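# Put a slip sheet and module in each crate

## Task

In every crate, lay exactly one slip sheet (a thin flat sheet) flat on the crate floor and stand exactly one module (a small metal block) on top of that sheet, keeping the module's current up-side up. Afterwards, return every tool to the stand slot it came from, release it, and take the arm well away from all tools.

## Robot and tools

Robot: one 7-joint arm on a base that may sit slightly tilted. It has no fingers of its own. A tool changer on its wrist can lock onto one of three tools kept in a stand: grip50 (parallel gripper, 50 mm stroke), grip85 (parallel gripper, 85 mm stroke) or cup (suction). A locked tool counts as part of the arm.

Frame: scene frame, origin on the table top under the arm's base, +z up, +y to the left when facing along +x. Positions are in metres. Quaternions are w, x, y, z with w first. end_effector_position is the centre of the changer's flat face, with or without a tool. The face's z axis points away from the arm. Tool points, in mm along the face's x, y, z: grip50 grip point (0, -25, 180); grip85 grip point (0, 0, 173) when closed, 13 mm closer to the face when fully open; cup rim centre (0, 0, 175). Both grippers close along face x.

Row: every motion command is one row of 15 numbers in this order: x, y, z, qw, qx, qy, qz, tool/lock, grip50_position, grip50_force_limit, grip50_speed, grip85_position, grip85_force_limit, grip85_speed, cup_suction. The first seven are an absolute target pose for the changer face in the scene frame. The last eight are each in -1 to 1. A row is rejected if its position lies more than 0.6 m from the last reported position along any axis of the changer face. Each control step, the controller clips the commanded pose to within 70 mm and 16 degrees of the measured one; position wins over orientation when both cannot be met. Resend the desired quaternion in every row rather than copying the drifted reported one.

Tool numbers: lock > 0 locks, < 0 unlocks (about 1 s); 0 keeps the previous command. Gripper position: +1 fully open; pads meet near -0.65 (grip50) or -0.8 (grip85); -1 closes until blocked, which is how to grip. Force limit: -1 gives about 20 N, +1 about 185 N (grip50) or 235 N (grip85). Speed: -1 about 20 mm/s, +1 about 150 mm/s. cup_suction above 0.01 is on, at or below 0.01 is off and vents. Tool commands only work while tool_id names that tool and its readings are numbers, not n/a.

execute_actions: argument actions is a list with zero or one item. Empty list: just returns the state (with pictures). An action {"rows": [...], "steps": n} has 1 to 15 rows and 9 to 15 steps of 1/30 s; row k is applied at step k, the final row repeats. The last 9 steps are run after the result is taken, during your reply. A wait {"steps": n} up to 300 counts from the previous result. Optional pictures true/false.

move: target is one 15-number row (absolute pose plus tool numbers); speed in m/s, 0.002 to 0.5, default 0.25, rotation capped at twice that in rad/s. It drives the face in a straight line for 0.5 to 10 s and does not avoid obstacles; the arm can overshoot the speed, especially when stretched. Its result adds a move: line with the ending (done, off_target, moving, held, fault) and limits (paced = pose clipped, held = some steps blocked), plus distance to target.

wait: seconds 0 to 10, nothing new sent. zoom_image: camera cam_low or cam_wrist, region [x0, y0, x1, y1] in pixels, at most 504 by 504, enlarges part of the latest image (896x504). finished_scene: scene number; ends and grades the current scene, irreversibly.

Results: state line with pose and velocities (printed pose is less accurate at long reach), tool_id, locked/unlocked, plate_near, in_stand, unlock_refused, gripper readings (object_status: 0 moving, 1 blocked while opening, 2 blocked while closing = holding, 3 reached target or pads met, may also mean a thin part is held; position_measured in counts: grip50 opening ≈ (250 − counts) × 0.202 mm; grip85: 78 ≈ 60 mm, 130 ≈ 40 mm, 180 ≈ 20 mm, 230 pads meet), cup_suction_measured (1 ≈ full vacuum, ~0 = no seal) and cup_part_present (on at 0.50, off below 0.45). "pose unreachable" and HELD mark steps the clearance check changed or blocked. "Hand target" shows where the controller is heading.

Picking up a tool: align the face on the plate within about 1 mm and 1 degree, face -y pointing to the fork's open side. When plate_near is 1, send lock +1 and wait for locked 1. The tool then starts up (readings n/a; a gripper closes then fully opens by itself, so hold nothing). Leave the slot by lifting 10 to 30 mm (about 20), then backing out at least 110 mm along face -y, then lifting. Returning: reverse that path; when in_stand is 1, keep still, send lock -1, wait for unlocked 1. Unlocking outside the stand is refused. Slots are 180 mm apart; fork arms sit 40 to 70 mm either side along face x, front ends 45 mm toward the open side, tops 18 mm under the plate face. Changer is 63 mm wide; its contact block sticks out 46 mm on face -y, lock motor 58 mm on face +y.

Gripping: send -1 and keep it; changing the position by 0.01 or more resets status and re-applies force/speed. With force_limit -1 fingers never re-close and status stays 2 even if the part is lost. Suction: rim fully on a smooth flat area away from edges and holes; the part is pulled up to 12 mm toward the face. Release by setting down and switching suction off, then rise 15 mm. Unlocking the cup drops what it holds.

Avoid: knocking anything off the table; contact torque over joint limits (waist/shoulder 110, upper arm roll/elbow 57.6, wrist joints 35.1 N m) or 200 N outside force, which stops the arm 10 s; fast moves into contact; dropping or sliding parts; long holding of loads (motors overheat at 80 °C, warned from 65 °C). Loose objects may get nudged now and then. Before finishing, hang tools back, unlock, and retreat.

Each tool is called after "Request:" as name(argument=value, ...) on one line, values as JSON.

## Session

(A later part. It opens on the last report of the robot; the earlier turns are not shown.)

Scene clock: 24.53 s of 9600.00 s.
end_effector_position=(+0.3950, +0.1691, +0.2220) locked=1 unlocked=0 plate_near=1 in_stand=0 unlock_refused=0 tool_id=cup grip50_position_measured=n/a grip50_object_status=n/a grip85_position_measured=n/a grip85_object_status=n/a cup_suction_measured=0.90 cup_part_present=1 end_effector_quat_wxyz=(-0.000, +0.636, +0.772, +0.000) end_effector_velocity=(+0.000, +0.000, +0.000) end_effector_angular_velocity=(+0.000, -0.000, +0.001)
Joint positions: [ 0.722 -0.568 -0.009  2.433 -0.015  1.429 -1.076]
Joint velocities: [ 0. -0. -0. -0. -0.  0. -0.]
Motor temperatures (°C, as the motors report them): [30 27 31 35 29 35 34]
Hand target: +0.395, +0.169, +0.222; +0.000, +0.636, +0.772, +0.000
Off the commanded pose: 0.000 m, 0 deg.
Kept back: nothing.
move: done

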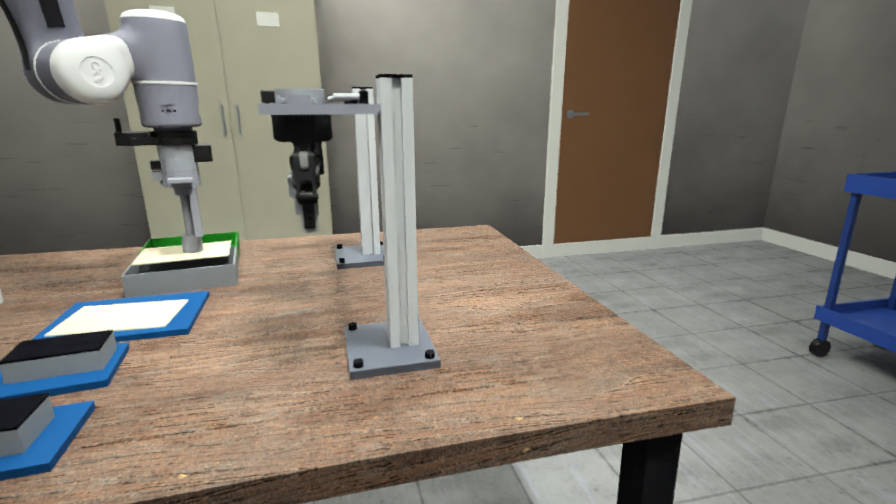

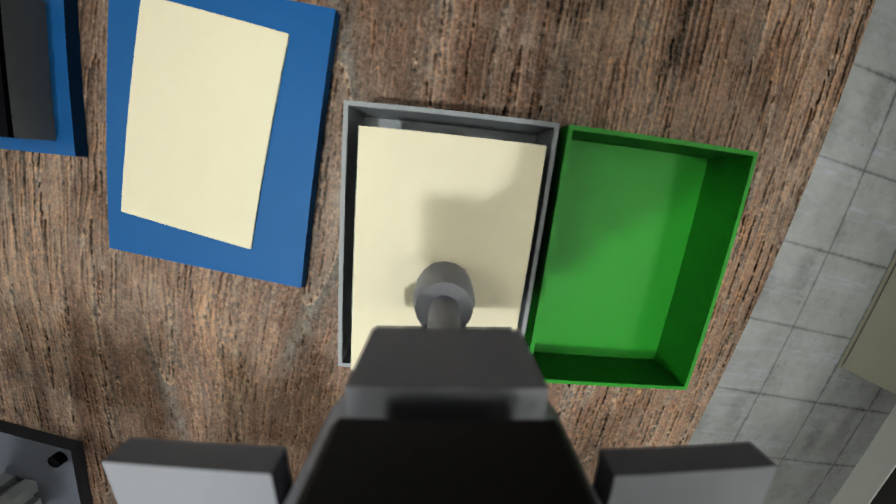

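Request:
move(target=[0.391,0.168,0.205,0,0.636,0.772,0,0,1,0,0,1,0,0,1], speed=0.03)

Request:
move(target=[0.391,0.168,0.174,0,0.636,0.772,0,0,1,0,0,1,0,0,1], speed=0.03)

Request:
move(target=[0.391,0.168,0.174,0,0.636,0.772,0,0,1,0,0,1,0,0,0])

Request:
move(target=[0.391,0.168,0.24,0,0.636,0.772,0,0,1,0,0,1,0,0,0], speed=0.1)

Request:
move(target=[0.342,-0.032,0.225,0,0.7071,0.7071,0,0,1,0,0,1,0,0,0])

Request:
move(target=[0.342,-0.032,0.185,0,0.7071,0.7071,0,0,1,0,0,1,0,0,1], speed=0.025)

Request:
move(target=[0.35,-0.032,0.238,0,0.7071,0.7071,0,0,1,0,0,1,0,0,1], speed=0.1)

Request:
move(target=[0.378,0.308,0.228,0,0.636,0.772,0,0,1,0,0,1,0,0,1], speed=0.2)

Scene clock: 26.00 s of 9600.00 s.
end_effector_position=(+0.3910, +0.1679, +0.2050) locked=1 unlocked=0 plate_near=1 in_stand=0 unlock_refused=0 tool_id=cup grip50_position_measured=n/a grip50_object_status=n/a grip85_position_measured=n/a grip85_object_status=n/a cup_suction_measured=0.90 cup_part_present=1 end_effector_quat_wxyz=(+0.000, +0.636, +0.772, -0.000) end_effector_velocity=(+0.000, -0.000, +0.000) end_effector_angular_velocity=(+0.001, -0.001, -0.000)
Joint positions: [ 0.729 -0.624 -0.011  2.435 -0.011  1.486 -1.075]
Joint velocities: [-0.     0.001 -0.     0.    -0.     0.     0.   ]
Motor temperatures (°C, as the motors report them): [30 27 31 35 29 35 34]
Hand target: +0.391, +0.168, +0.205; +0.000, +0.636, +0.772, -0.000
Off the commanded pose: 0.000 m, 0 deg.
Kept back: nothing.
move: done

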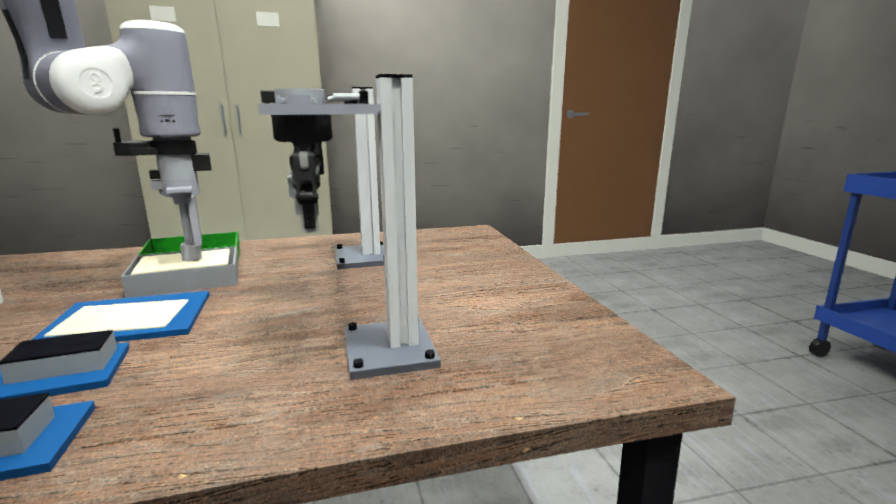

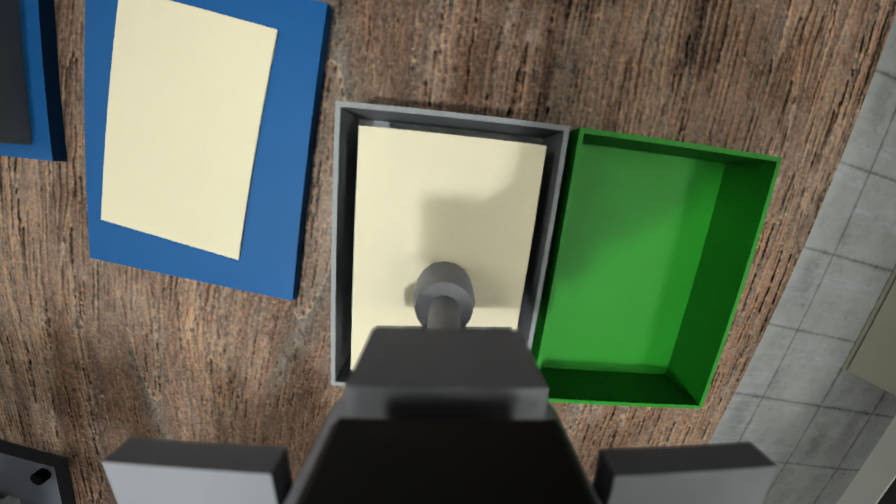

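Scene clock: 27.27 s of 9600.00 s.
end_effector_position=(+0.3910, +0.1680, +0.1740) locked=1 unlocked=0 plate_near=1 in_stand=0 unlock_refused=0 tool_id=cup grip50_position_measured=n/a grip50_object_status=n/a grip85_position_measured=n/a grip85_object_status=n/a cup_suction_measured=0.90 cup_part_present=1 end_effector_quat_wxyz=(+0.000, +0.636, +0.772, -0.000) end_effector_velocity=(+0.000, -0.000, +0.000) end_effector_angular_velocity=(+0.000, -0.000, -0.000)
Joint positions: [ 0.729 -0.73  -0.011  2.41  -0.011  1.567 -1.075]
Joint velocities: [-0.  0. -0. -0.  0. -0. -0.]
Motor temperatures (°C, as the motors report them): [30 27 31 35 29 35 34]
Hand target: +0.391, +0.168, +0.174; +0.000, +0.636, +0.772, -0.000
Off the commanded pose: 0.000 m, 0 deg.
Kept back: nothing.
move: done

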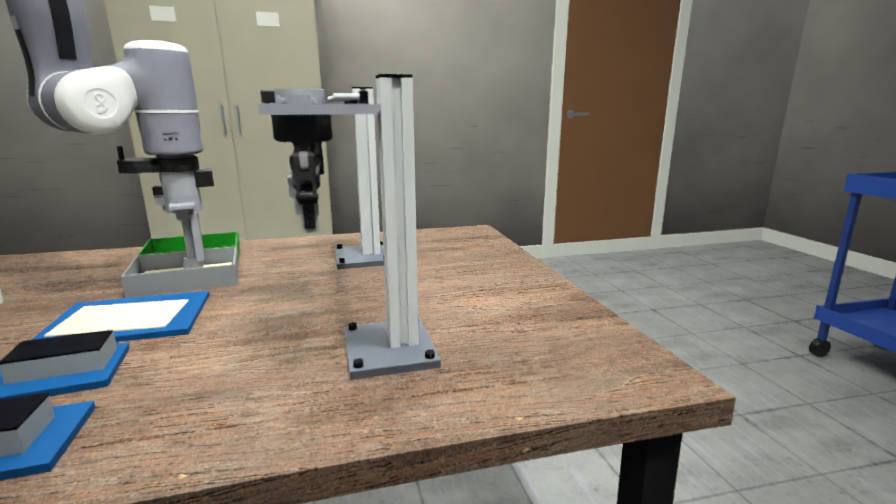

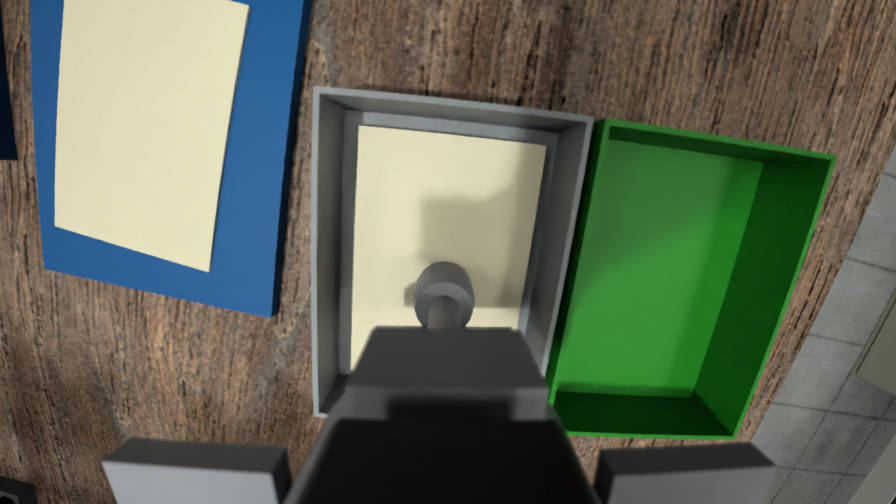

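Scene clock: 27.97 s of 9600.00 s.
end_effector_position=(+0.3911, +0.1681, +0.1742) locked=1 unlocked=0 plate_near=1 in_stand=0 unlock_refused=0 tool_id=cup grip50_position_measured=n/a grip50_object_status=n/a grip85_position_measured=n/a grip85_object_status=n/a cup_suction_measured=0.00 cup_part_present=0 end_effector_quat_wxyz=(+0.000, +0.636, +0.772, +0.000) end_effector_velocity=(+0.000, -0.000, -0.000) end_effector_angular_velocity=(-0.000, -0.000, -0.000)
Joint positions: [ 0.728 -0.73  -0.011  2.41  -0.011  1.568 -1.075]
Joint velocities: [-0. -0. -0. -0. -0. -0.  0.]
Motor temperatures (°C, as the motors report them): [30 27 31 35 29 35 34]
Hand target: +0.391, +0.168, +0.174; -0.000, +0.636, +0.772, -0.000
Off the commanded pose: 0.000 m, 0 deg.
Kept back: nothing.
move: done

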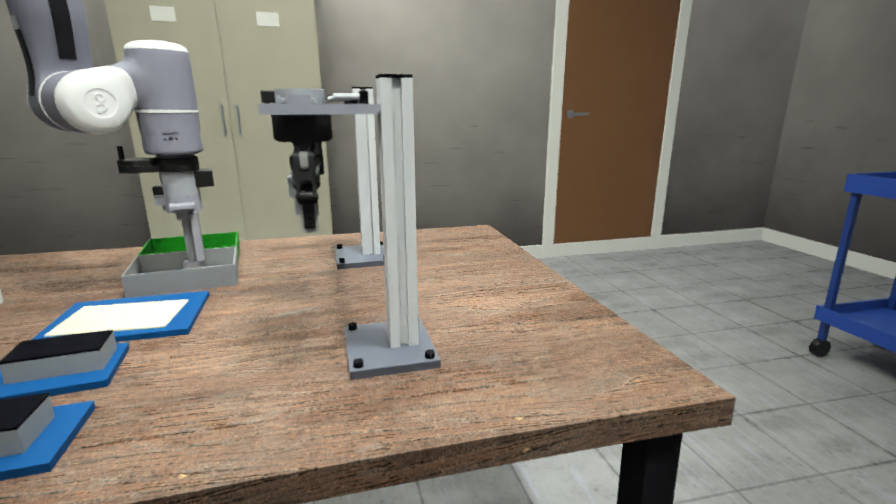

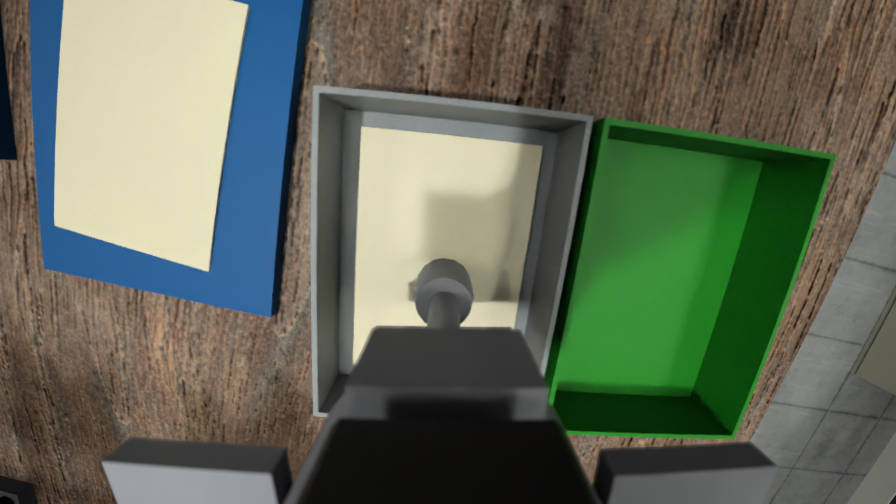

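Scene clock: 28.90 s of 9600.00 s.
end_effector_position=(+0.3909, +0.1682, +0.2399) locked=1 unlocked=0 plate_near=1 in_stand=0 unlock_refused=0 tool_id=cup grip50_position_measured=n/a grip50_object_status=n/a grip85_position_measured=n/a grip85_object_status=n/a cup_suction_measured=0.00 cup_part_present=0 end_effector_quat_wxyz=(-0.001, +0.636, +0.772, +0.000) end_effector_velocity=(+0.000, +0.000, -0.000) end_effector_angular_velocity=(+0.000, -0.000, +0.001)
Joint positions: [ 0.724 -0.503 -0.006  2.452 -0.017  1.383 -1.071]
Joint velocities: [-0.    -0.001  0.    -0.    -0.     0.001 -0.   ]
Motor temperatures (°C, as the motors report them): [30 27 31 35 29 35 34]
Hand target: +0.391, +0.168, +0.240; -0.001, +0.636, +0.772, +0.000
Off the commanded pose: 0.000 m, 0 deg.
Kept back: nothing.
move: done

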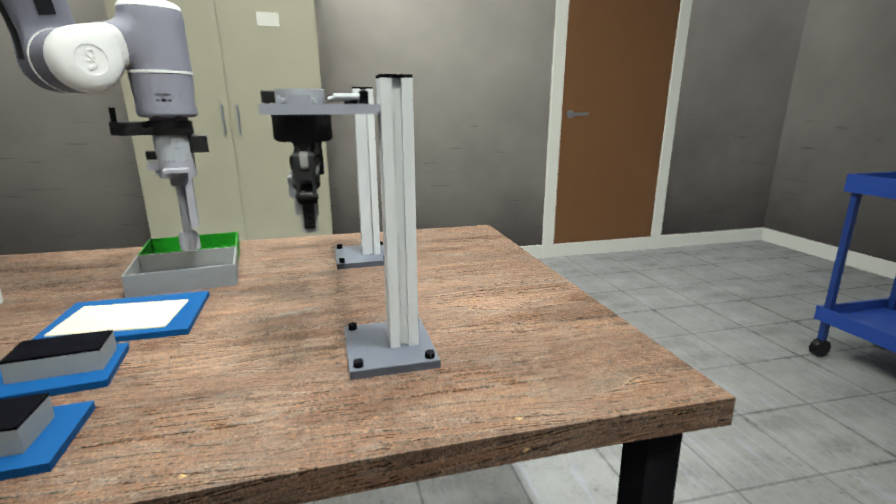

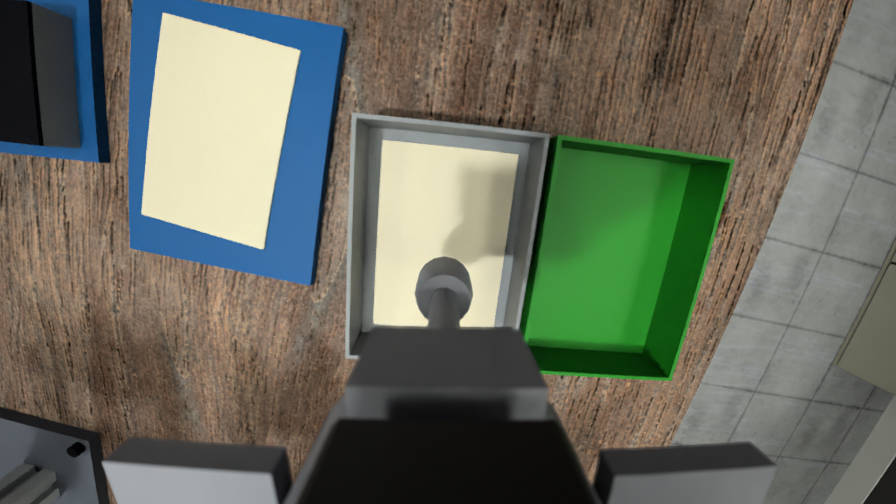

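Scene clock: 30.10 s of 9600.00 s.
end_effector_position=(+0.3416, -0.0320, +0.2253) locked=1 unlocked=0 plate_near=1 in_stand=0 unlock_refused=0 tool_id=cup grip50_position_measured=n/a grip50_object_status=n/a grip85_position_measured=n/a grip85_object_status=n/a cup_suction_measured=0.00 cup_part_present=0 end_effector_quat_wxyz=(-0.000, +0.707, +0.707, -0.000) end_effector_velocity=(-0.000, +0.000, +0.000) end_effector_angular_velocity=(-0.000, +0.000, +0.000)
Joint positions: [ 0.314 -0.517 -0.012  2.672  0.034  1.619 -1.342]
Joint velocities: [ 0.001  0.    -0.     0.     0.001 -0.    -0.   ]
Motor temperatures (°C, as the motors report them): [30 27 31 35 29 35 34]
Hand target: +0.342, -0.032, +0.225; -0.000, +0.707, +0.707, -0.000
Off the commanded pose: 0.001 m, 0 deg.
Kept back: nothing.
move: done

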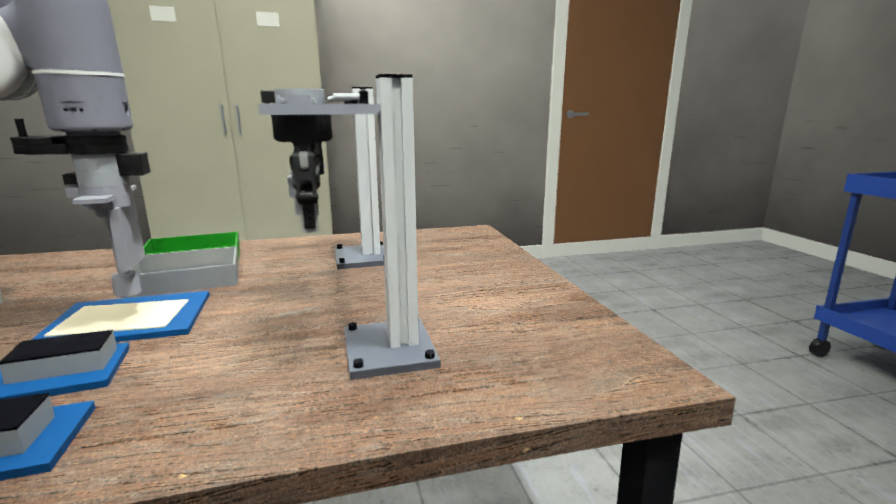

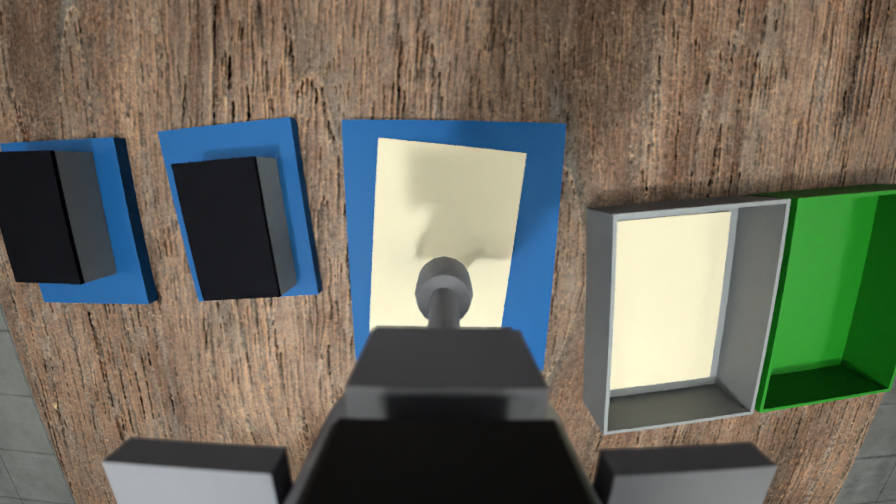

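Scene clock: 31.93 s of 9600.00 s.
end_effector_position=(+0.3421, -0.0321, +0.1851) locked=1 unlocked=0 plate_near=1 in_stand=0 unlock_refused=0 tool_id=cup grip50_position_measured=n/a grip50_object_status=n/a grip85_position_measured=n/a grip85_object_status=n/a cup_suction_measured=0.83 cup_part_present=1 end_effector_quat_wxyz=(+0.000, +0.707, +0.707, -0.000) end_effector_velocity=(+0.000, -0.000, +0.000) end_effector_angular_velocity=(+0.000, -0.001, -0.001)
Joint positions: [ 0.304 -0.7   -0.002  2.634  0.036  1.765 -1.346]
Joint velocities: [-0.     0.001 -0.     0.     0.     0.     0.   ]
Motor temperatures (°C, as the motors report them): [30 27 31 35 29 35 34]
Hand target: +0.342, -0.032, +0.185; +0.000, +0.707, +0.707, -0.000
Off the commanded pose: 0.000 m, 0 deg.
Kept back: nothing.
move: done

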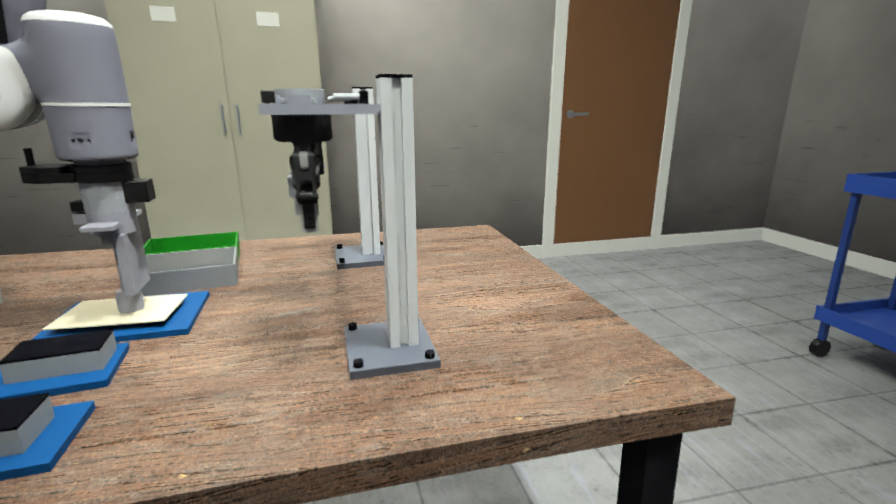

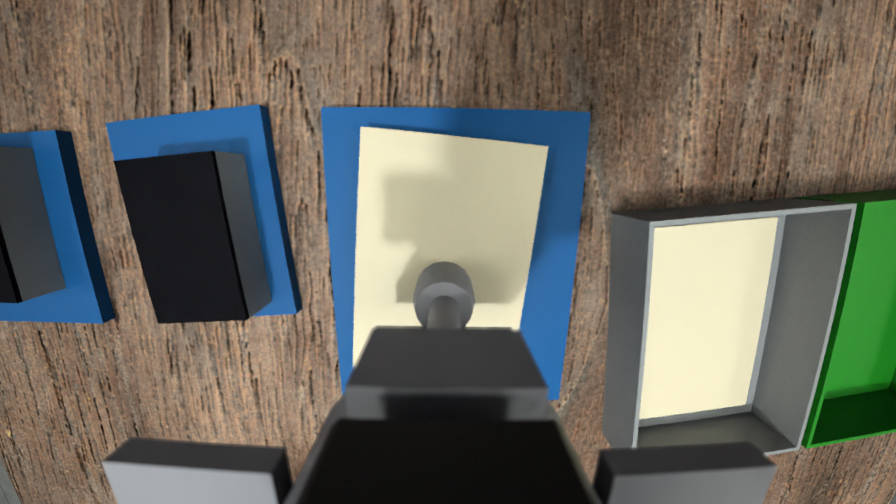

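Scene clock: 32.77 s of 9600.00 s.
end_effector_position=(+0.3500, -0.0318, +0.2378) locked=1 unlocked=0 plate_near=1 in_stand=0 unlock_refused=0 tool_id=cup grip50_position_measured=n/a grip50_object_status=n/a grip85_position_measured=n/a grip85_object_status=n/a cup_suction_measured=0.90 cup_part_present=1 end_effector_quat_wxyz=(-0.001, +0.707, +0.707, +0.000) end_effector_velocity=(-0.000, -0.000, -0.001) end_effector_angular_velocity=(-0.000, +0.002, +0.001)
Joint positions: [ 0.304 -0.459 -0.015  2.66   0.014  1.549 -1.336]
Joint velocities: [-0.    -0.002  0.    -0.    -0.     0.    -0.   ]
Motor temperatures (°C, as the motors report them): [30 27 31 35 29 35 34]
Hand target: +0.350, -0.032, +0.238; -0.001, +0.707, +0.707, +0.000
Off the commanded pose: 0.000 m, 0 deg.
Kept back: nothing.
move: done

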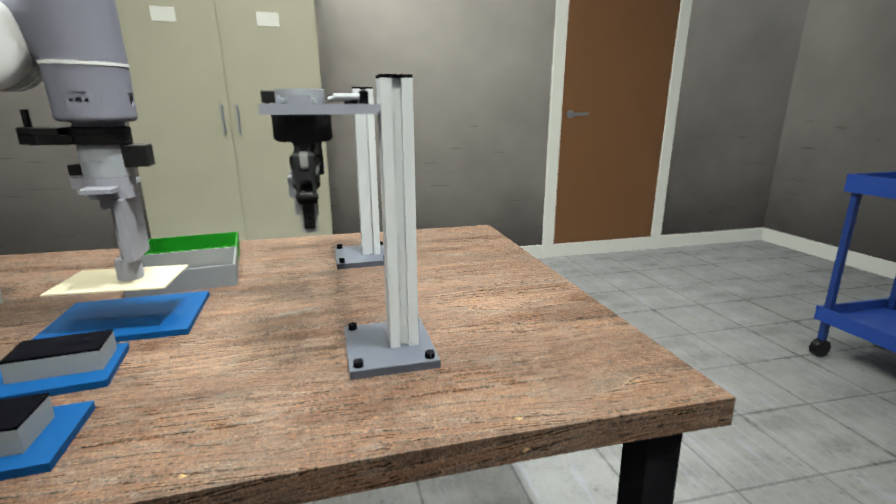

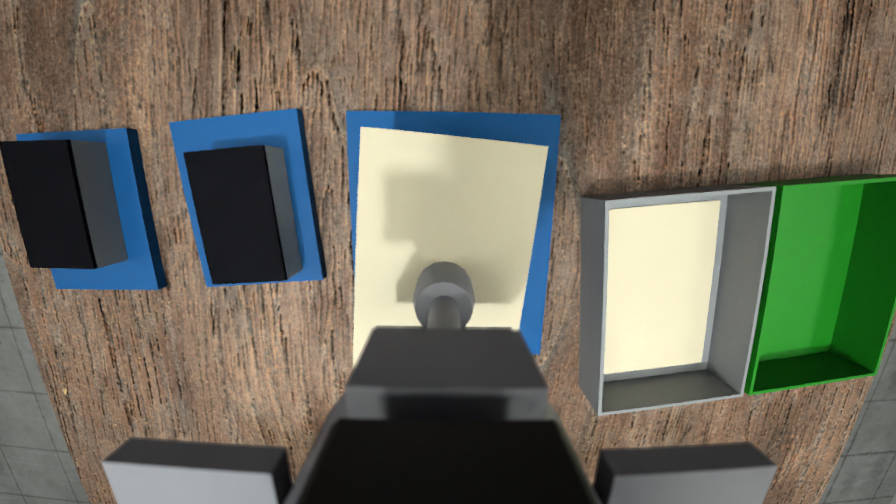

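Scene clock: 34.87 s of 9600.00 s.
end_effector_position=(+0.3786, +0.3078, +0.2277) locked=1 unlocked=0 plate_near=1 in_stand=0 unlock_refused=0 tool_id=cup grip50_position_measured=n/a grip50_object_status=n/a grip85_position_measured=n/a grip85_object_status=n/a cup_suction_measured=0.90 cup_part_present=1 end_effector_quat_wxyz=(+0.001, +0.636, +0.772, +0.000) end_effector_velocity=(-0.000, +0.000, +0.000) end_effector_angular_velocity=(-0.000, -0.000, +0.000)
Joint positions: [ 0.956 -0.604  0.001  2.266 -0.03   1.295 -0.821]
Joint velocities: [ 0.  0. -0. -0. -0. -0. -0.]
Motor temperatures (°C, as the motors report them): [30 27 31 35 29 35 34]
Hand target: +0.379, +0.308, +0.228; +0.001, +0.636, +0.772, +0.000
Off the commanded pose: 0.001 m, 0 deg.
Kept back: nothing.
move: done

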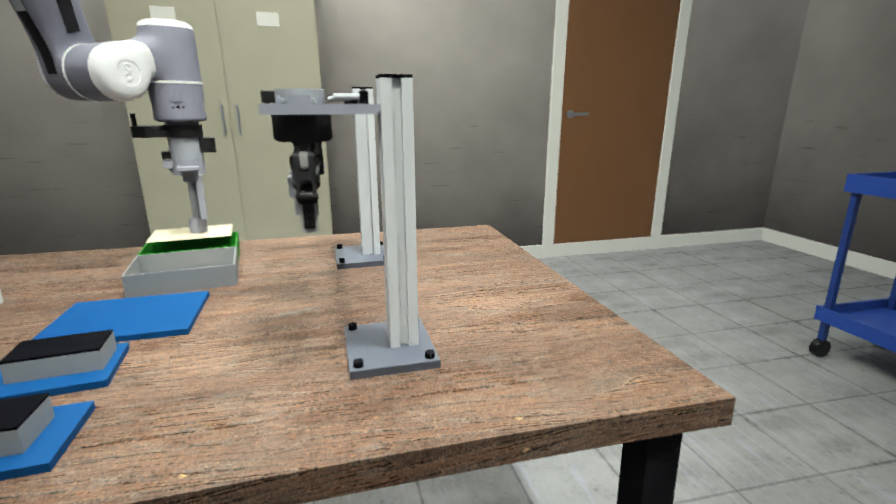

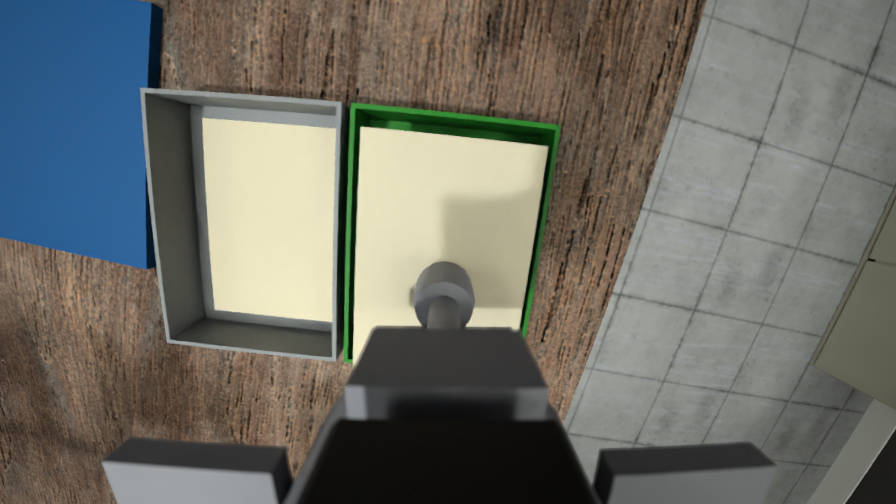

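Request:
move(target=[0.375,0.308,0.205,0,0.636,0.772,0,0,1,0,0,1,0,0,1], speed=0.03)

Request:
move(target=[0.375,0.308,0.174,0,0.636,0.772,0,0,1,0,0,1,0,0,1], speed=0.03)

Request:
move(target=[0.375,0.308,0.174,0,0.636,0.772,0,0,1,0,0,1,0,0,0])

Request:
move(target=[0.375,0.308,0.245,0,0.636,0.772,0,0,1,0,0,1,0,0,0], speed=0.1)

Request:
move(target=[0.365,-0.1,0.245,0,0.7071,0.7071,0,0,1,0,0,1,0,0,0])

Request:
move(target=[0.312,-0.185,0.235,0,0.7071,0.7071,0,0,1,0,0,1,0,0,0], speed=0.15)

Scene clock: 36.33 s of 9600.00 s.
end_effector_position=(+0.3750, +0.3079, +0.2050) locked=1 unlocked=0 plate_near=1 in_stand=0 unlock_refused=0 tool_id=cup grip50_position_measured=n/a grip50_object_status=n/a grip85_position_measured=n/a grip85_object_status=n/a cup_suction_measured=0.90 cup_part_present=1 end_effector_quat_wxyz=(+0.000, +0.636, +0.772, -0.000) end_effector_velocity=(-0.000, +0.000, +0.000) end_effector_angular_velocity=(+0.000, -0.000, -0.000)
Joint positions: [ 0.963 -0.667 -0.001  2.263 -0.028  1.355 -0.816]
Joint velocities: [0. 0. 0. 0. 0. 0. 0.]
Motor temperatures (°C, as the motors report them): [30 27 31 35 29 35 34]
Hand target: +0.375, +0.308, +0.205; +0.000, +0.636, +0.772, +0.000
Off the commanded pose: 0.000 m, 0 deg.
Kept back: nothing.
move: done

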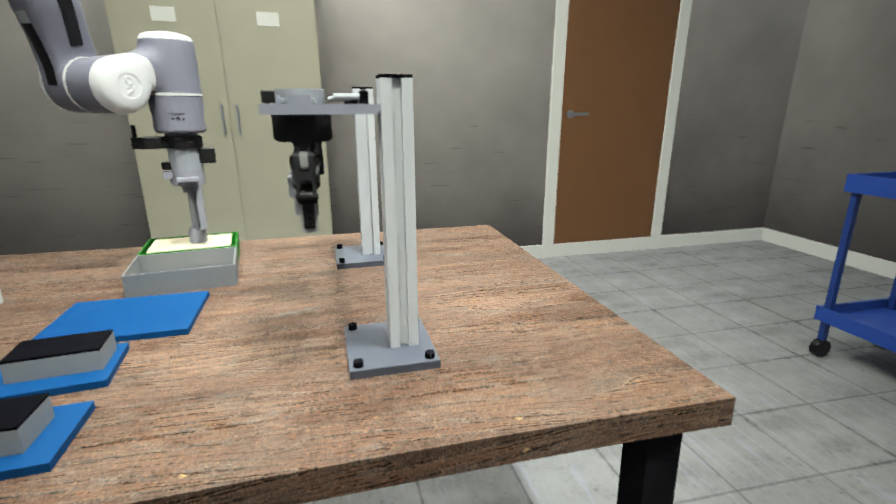

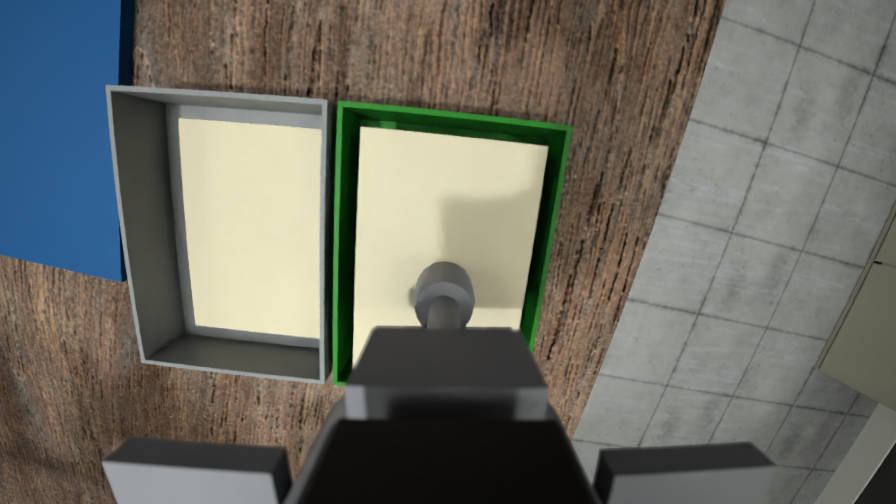

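Scene clock: 37.60 s of 9600.00 s.
end_effector_position=(+0.3750, +0.3079, +0.1740) locked=1 unlocked=0 plate_near=1 in_stand=0 unlock_refused=0 tool_id=cup grip50_position_measured=n/a grip50_object_status=n/a grip85_position_measured=n/a grip85_object_status=n/a cup_suction_measured=0.90 cup_part_present=1 end_effector_quat_wxyz=(+0.000, +0.636, +0.772, -0.000) end_effector_velocity=(+0.000, +0.000, +0.000) end_effector_angular_velocity=(+0.000, -0.000, -0.000)
Joint positions: [ 0.965 -0.757 -0.004  2.242 -0.028  1.425 -0.816]
Joint velocities: [ 0.  0.  0. -0. -0.  0.  0.]
Motor temperatures (°C, as the motors report them): [30 27 31 35 29 35 34]
Hand target: +0.375, +0.308, +0.174; +0.000, +0.636, +0.772, +0.000
Off the commanded pose: 0.000 m, 0 deg.
Kept back: nothing.
move: done

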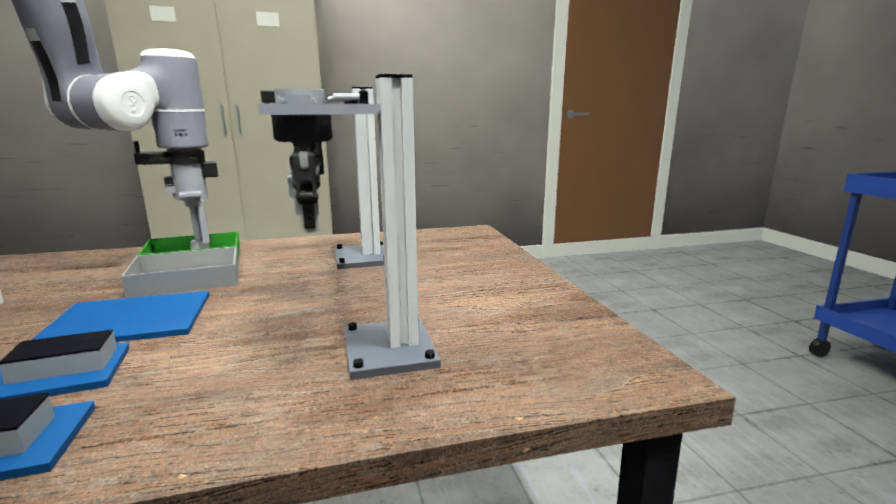

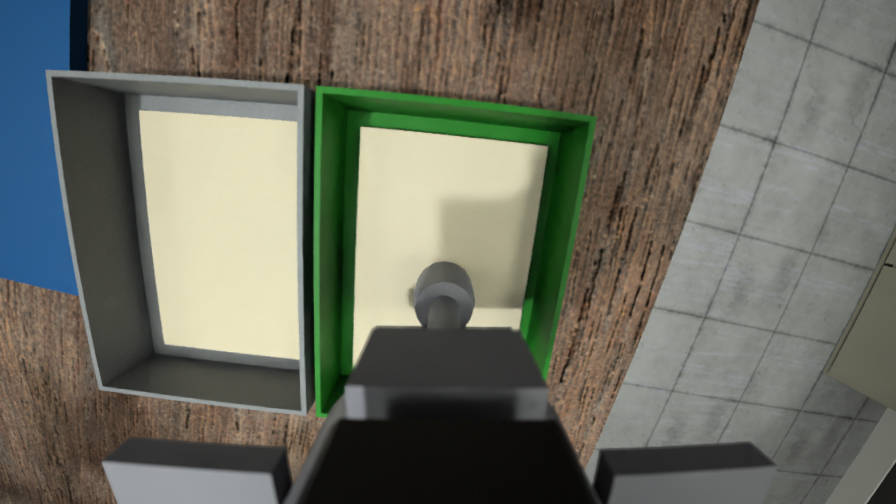

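Scene clock: 38.30 s of 9600.00 s.
end_effector_position=(+0.3751, +0.3082, +0.1743) locked=1 unlocked=0 plate_near=1 in_stand=0 unlock_refused=0 tool_id=cup grip50_position_measured=n/a grip50_object_status=n/a grip85_position_measured=n/a grip85_object_status=n/a cup_suction_measured=0.00 cup_part_present=0 end_effector_quat_wxyz=(+0.000, +0.636, +0.772, +0.000) end_effector_velocity=(+0.000, +0.000, +0.000) end_effector_angular_velocity=(+0.001, -0.000, +0.000)
Joint positions: [ 0.965 -0.757 -0.004  2.242 -0.028  1.425 -0.816]
Joint velocities: [-0.  0.  0. -0. -0.  0. -0.]
Motor temperatures (°C, as the motors report them): [30 27 31 35 29 35 34]
Hand target: +0.375, +0.308, +0.174; +0.000, +0.636, +0.772, -0.000
Off the commanded pose: 0.000 m, 0 deg.
Kept back: nothing.
move: done

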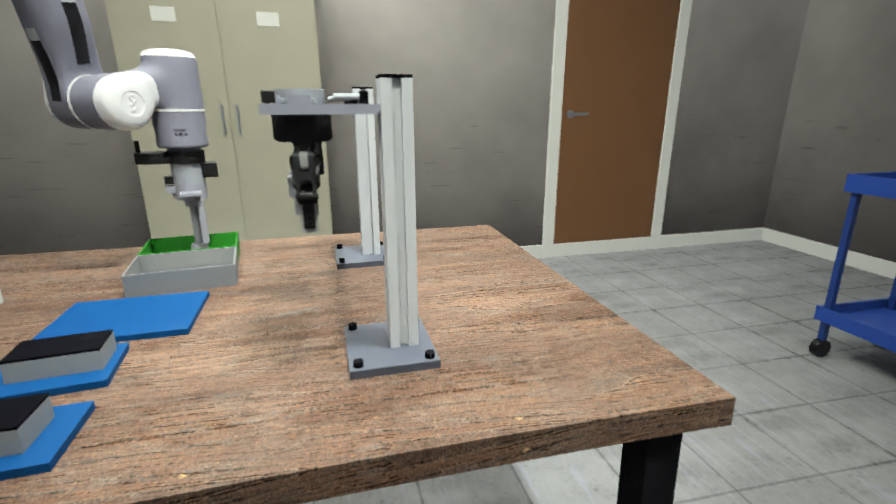

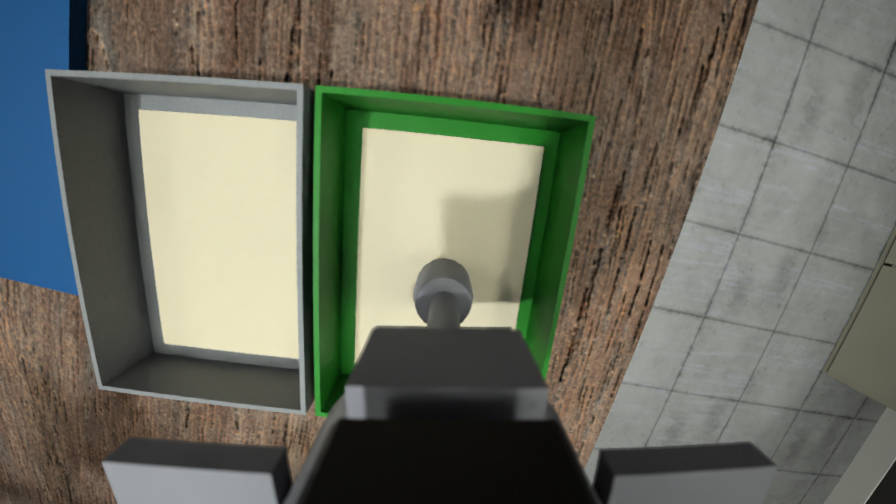

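Scene clock: 39.30 s of 9600.00 s.
end_effector_position=(+0.3749, +0.3082, +0.2449) locked=1 unlocked=0 plate_near=1 in_stand=0 unlock_refused=0 tool_id=cup grip50_position_measured=n/a grip50_object_status=n/a grip85_position_measured=n/a grip85_object_status=n/a cup_suction_measured=0.00 cup_part_present=0 end_effector_quat_wxyz=(-0.000, +0.636, +0.772, -0.000) end_effector_velocity=(-0.000, -0.000, -0.000) end_effector_angular_velocity=(-0.001, +0.001, -0.000)
Joint positions: [ 0.957 -0.552  0.006  2.278 -0.028  1.255 -0.816]
Joint velocities: [-0.    -0.001 -0.     0.     0.001 -0.    -0.   ]
Motor temperatures (°C, as the motors report them): [30 27 31 35 29 35 34]
Hand target: +0.375, +0.308, +0.245; -0.000, +0.636, +0.772, -0.000
Off the commanded pose: 0.000 m, 0 deg.
Kept back: nothing.
move: done

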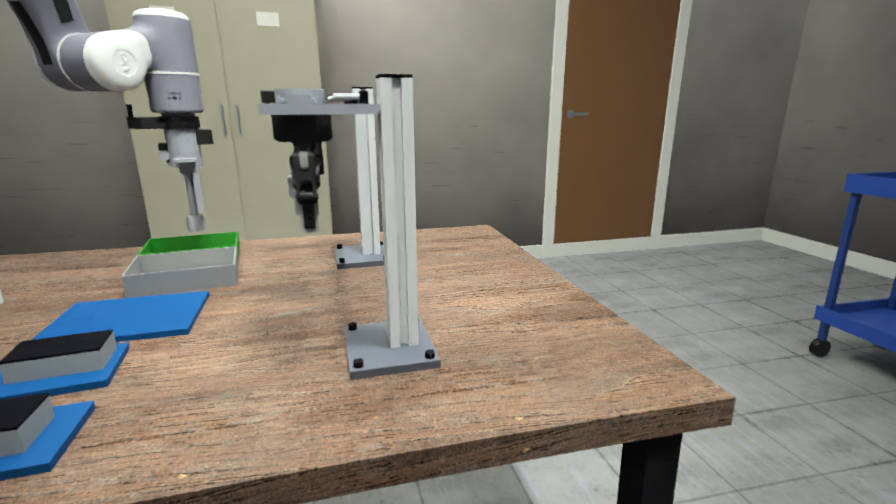

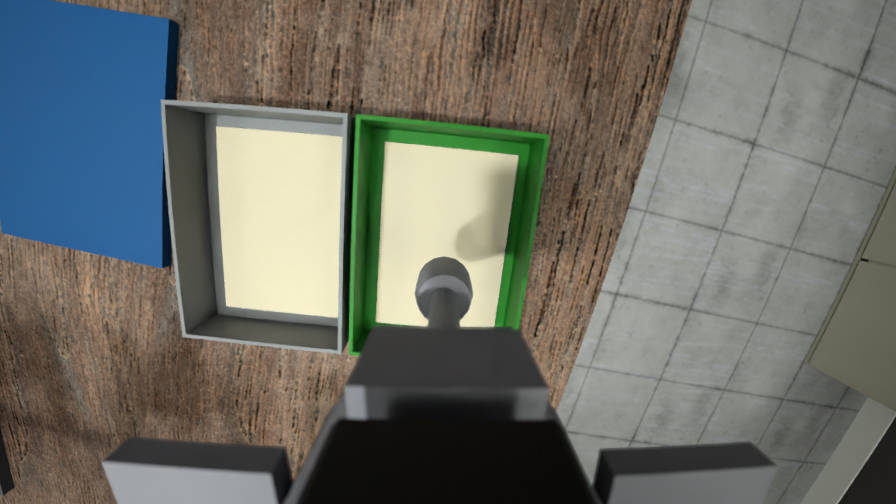

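Scene clock: 41.30 s of 9600.00 s.
end_effector_position=(+0.3641, -0.0996, +0.2453) locked=1 unlocked=0 plate_near=1 in_stand=0 unlock_refused=0 tool_id=cup grip50_position_measured=n/a grip50_object_status=n/a grip85_position_measured=n/a grip85_object_status=n/a cup_suction_measured=0.00 cup_part_present=0 end_effector_quat_wxyz=(-0.001, +0.707, +0.707, -0.000) end_effector_velocity=(+0.000, +0.001, -0.000) end_effector_angular_velocity=(+0.000, +0.000, +0.002)
Joint positions: [ 0.113 -0.439 -0.021  2.589  0.029  1.458 -1.547]
Joint velocities: [ 0.002  0.    -0.     0.     0.    -0.    -0.   ]
Motor temperatures (°C, as the motors report them): [30 27 31 35 29 35 34]
Hand target: +0.364, -0.099, +0.245; -0.001, +0.707, +0.707, +0.000
Off the commanded pose: 0.001 m, 0 deg.
Kept back: nothing.
move: done

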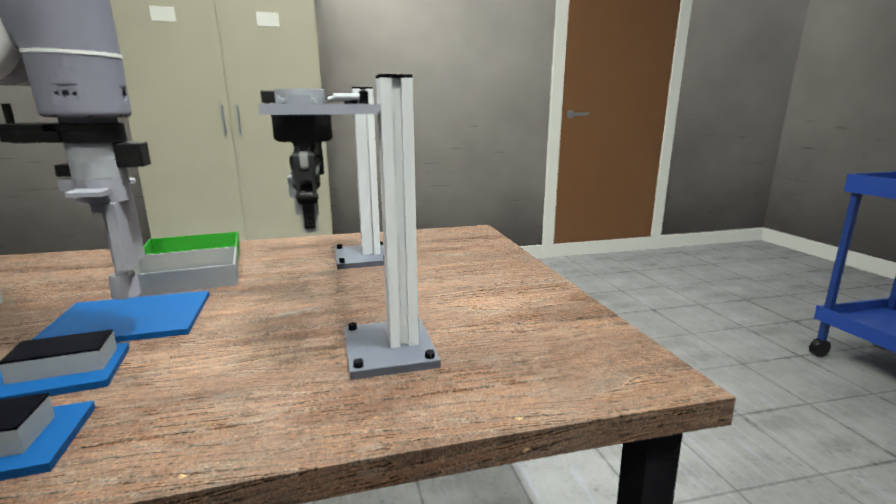

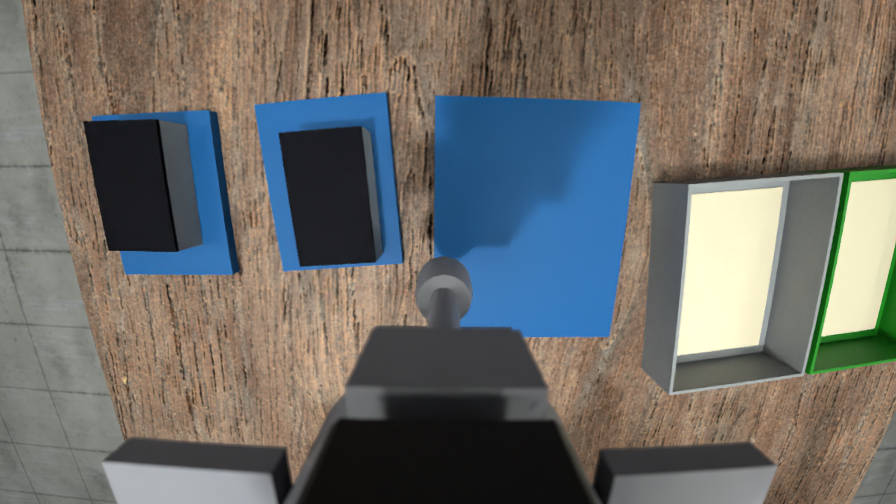

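Scene clock: 42.27 s of 9600.00 s.
end_effector_position=(+0.3118, -0.1849, +0.2351) locked=1 unlocked=0 plate_near=1 in_stand=0 unlock_refused=0 tool_id=cup grip50_position_measured=n/a grip50_object_status=n/a grip85_position_measured=n/a grip85_object_status=n/a cup_suction_measured=0.00 cup_part_present=0 end_effector_quat_wxyz=(-0.000, +0.707, +0.707, +0.000) end_effector_velocity=(+0.001, +0.001, +0.000) end_effector_angular_velocity=(-0.000, -0.001, +0.002)
Joint positions: [-0.153 -0.473 -0.014  2.631  0.012  1.536 -1.791]
Joint velocities: [ 0.002  0.     0.    -0.     0.     0.    -0.001]
Motor temperatures (°C, as the motors report them): [30 27 31 35 29 35 34]
Hand target: +0.312, -0.185, +0.235; -0.000, +0.707, +0.707, +0.000
Off the commanded pose: 0.000 m, 0 deg.
Kept back: nothing.
move: done

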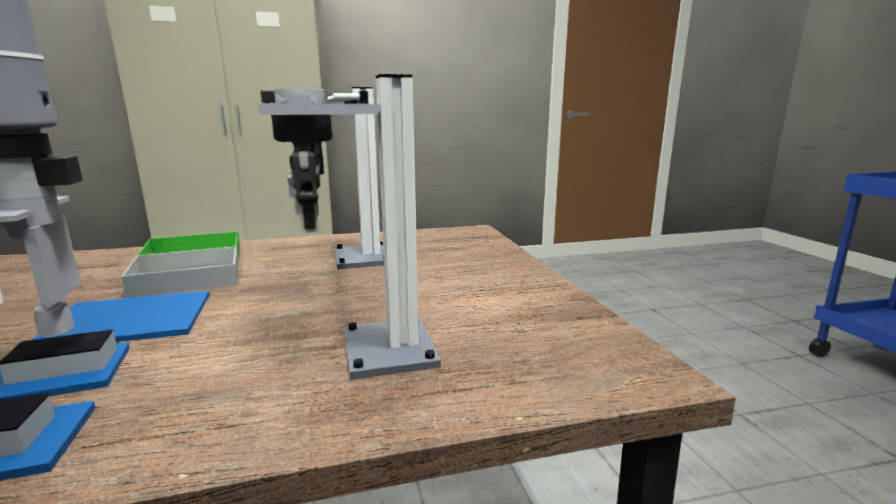

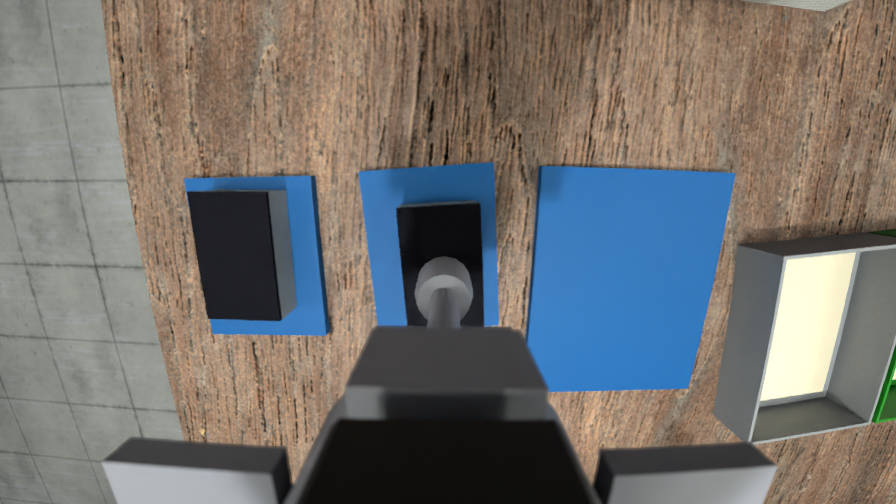

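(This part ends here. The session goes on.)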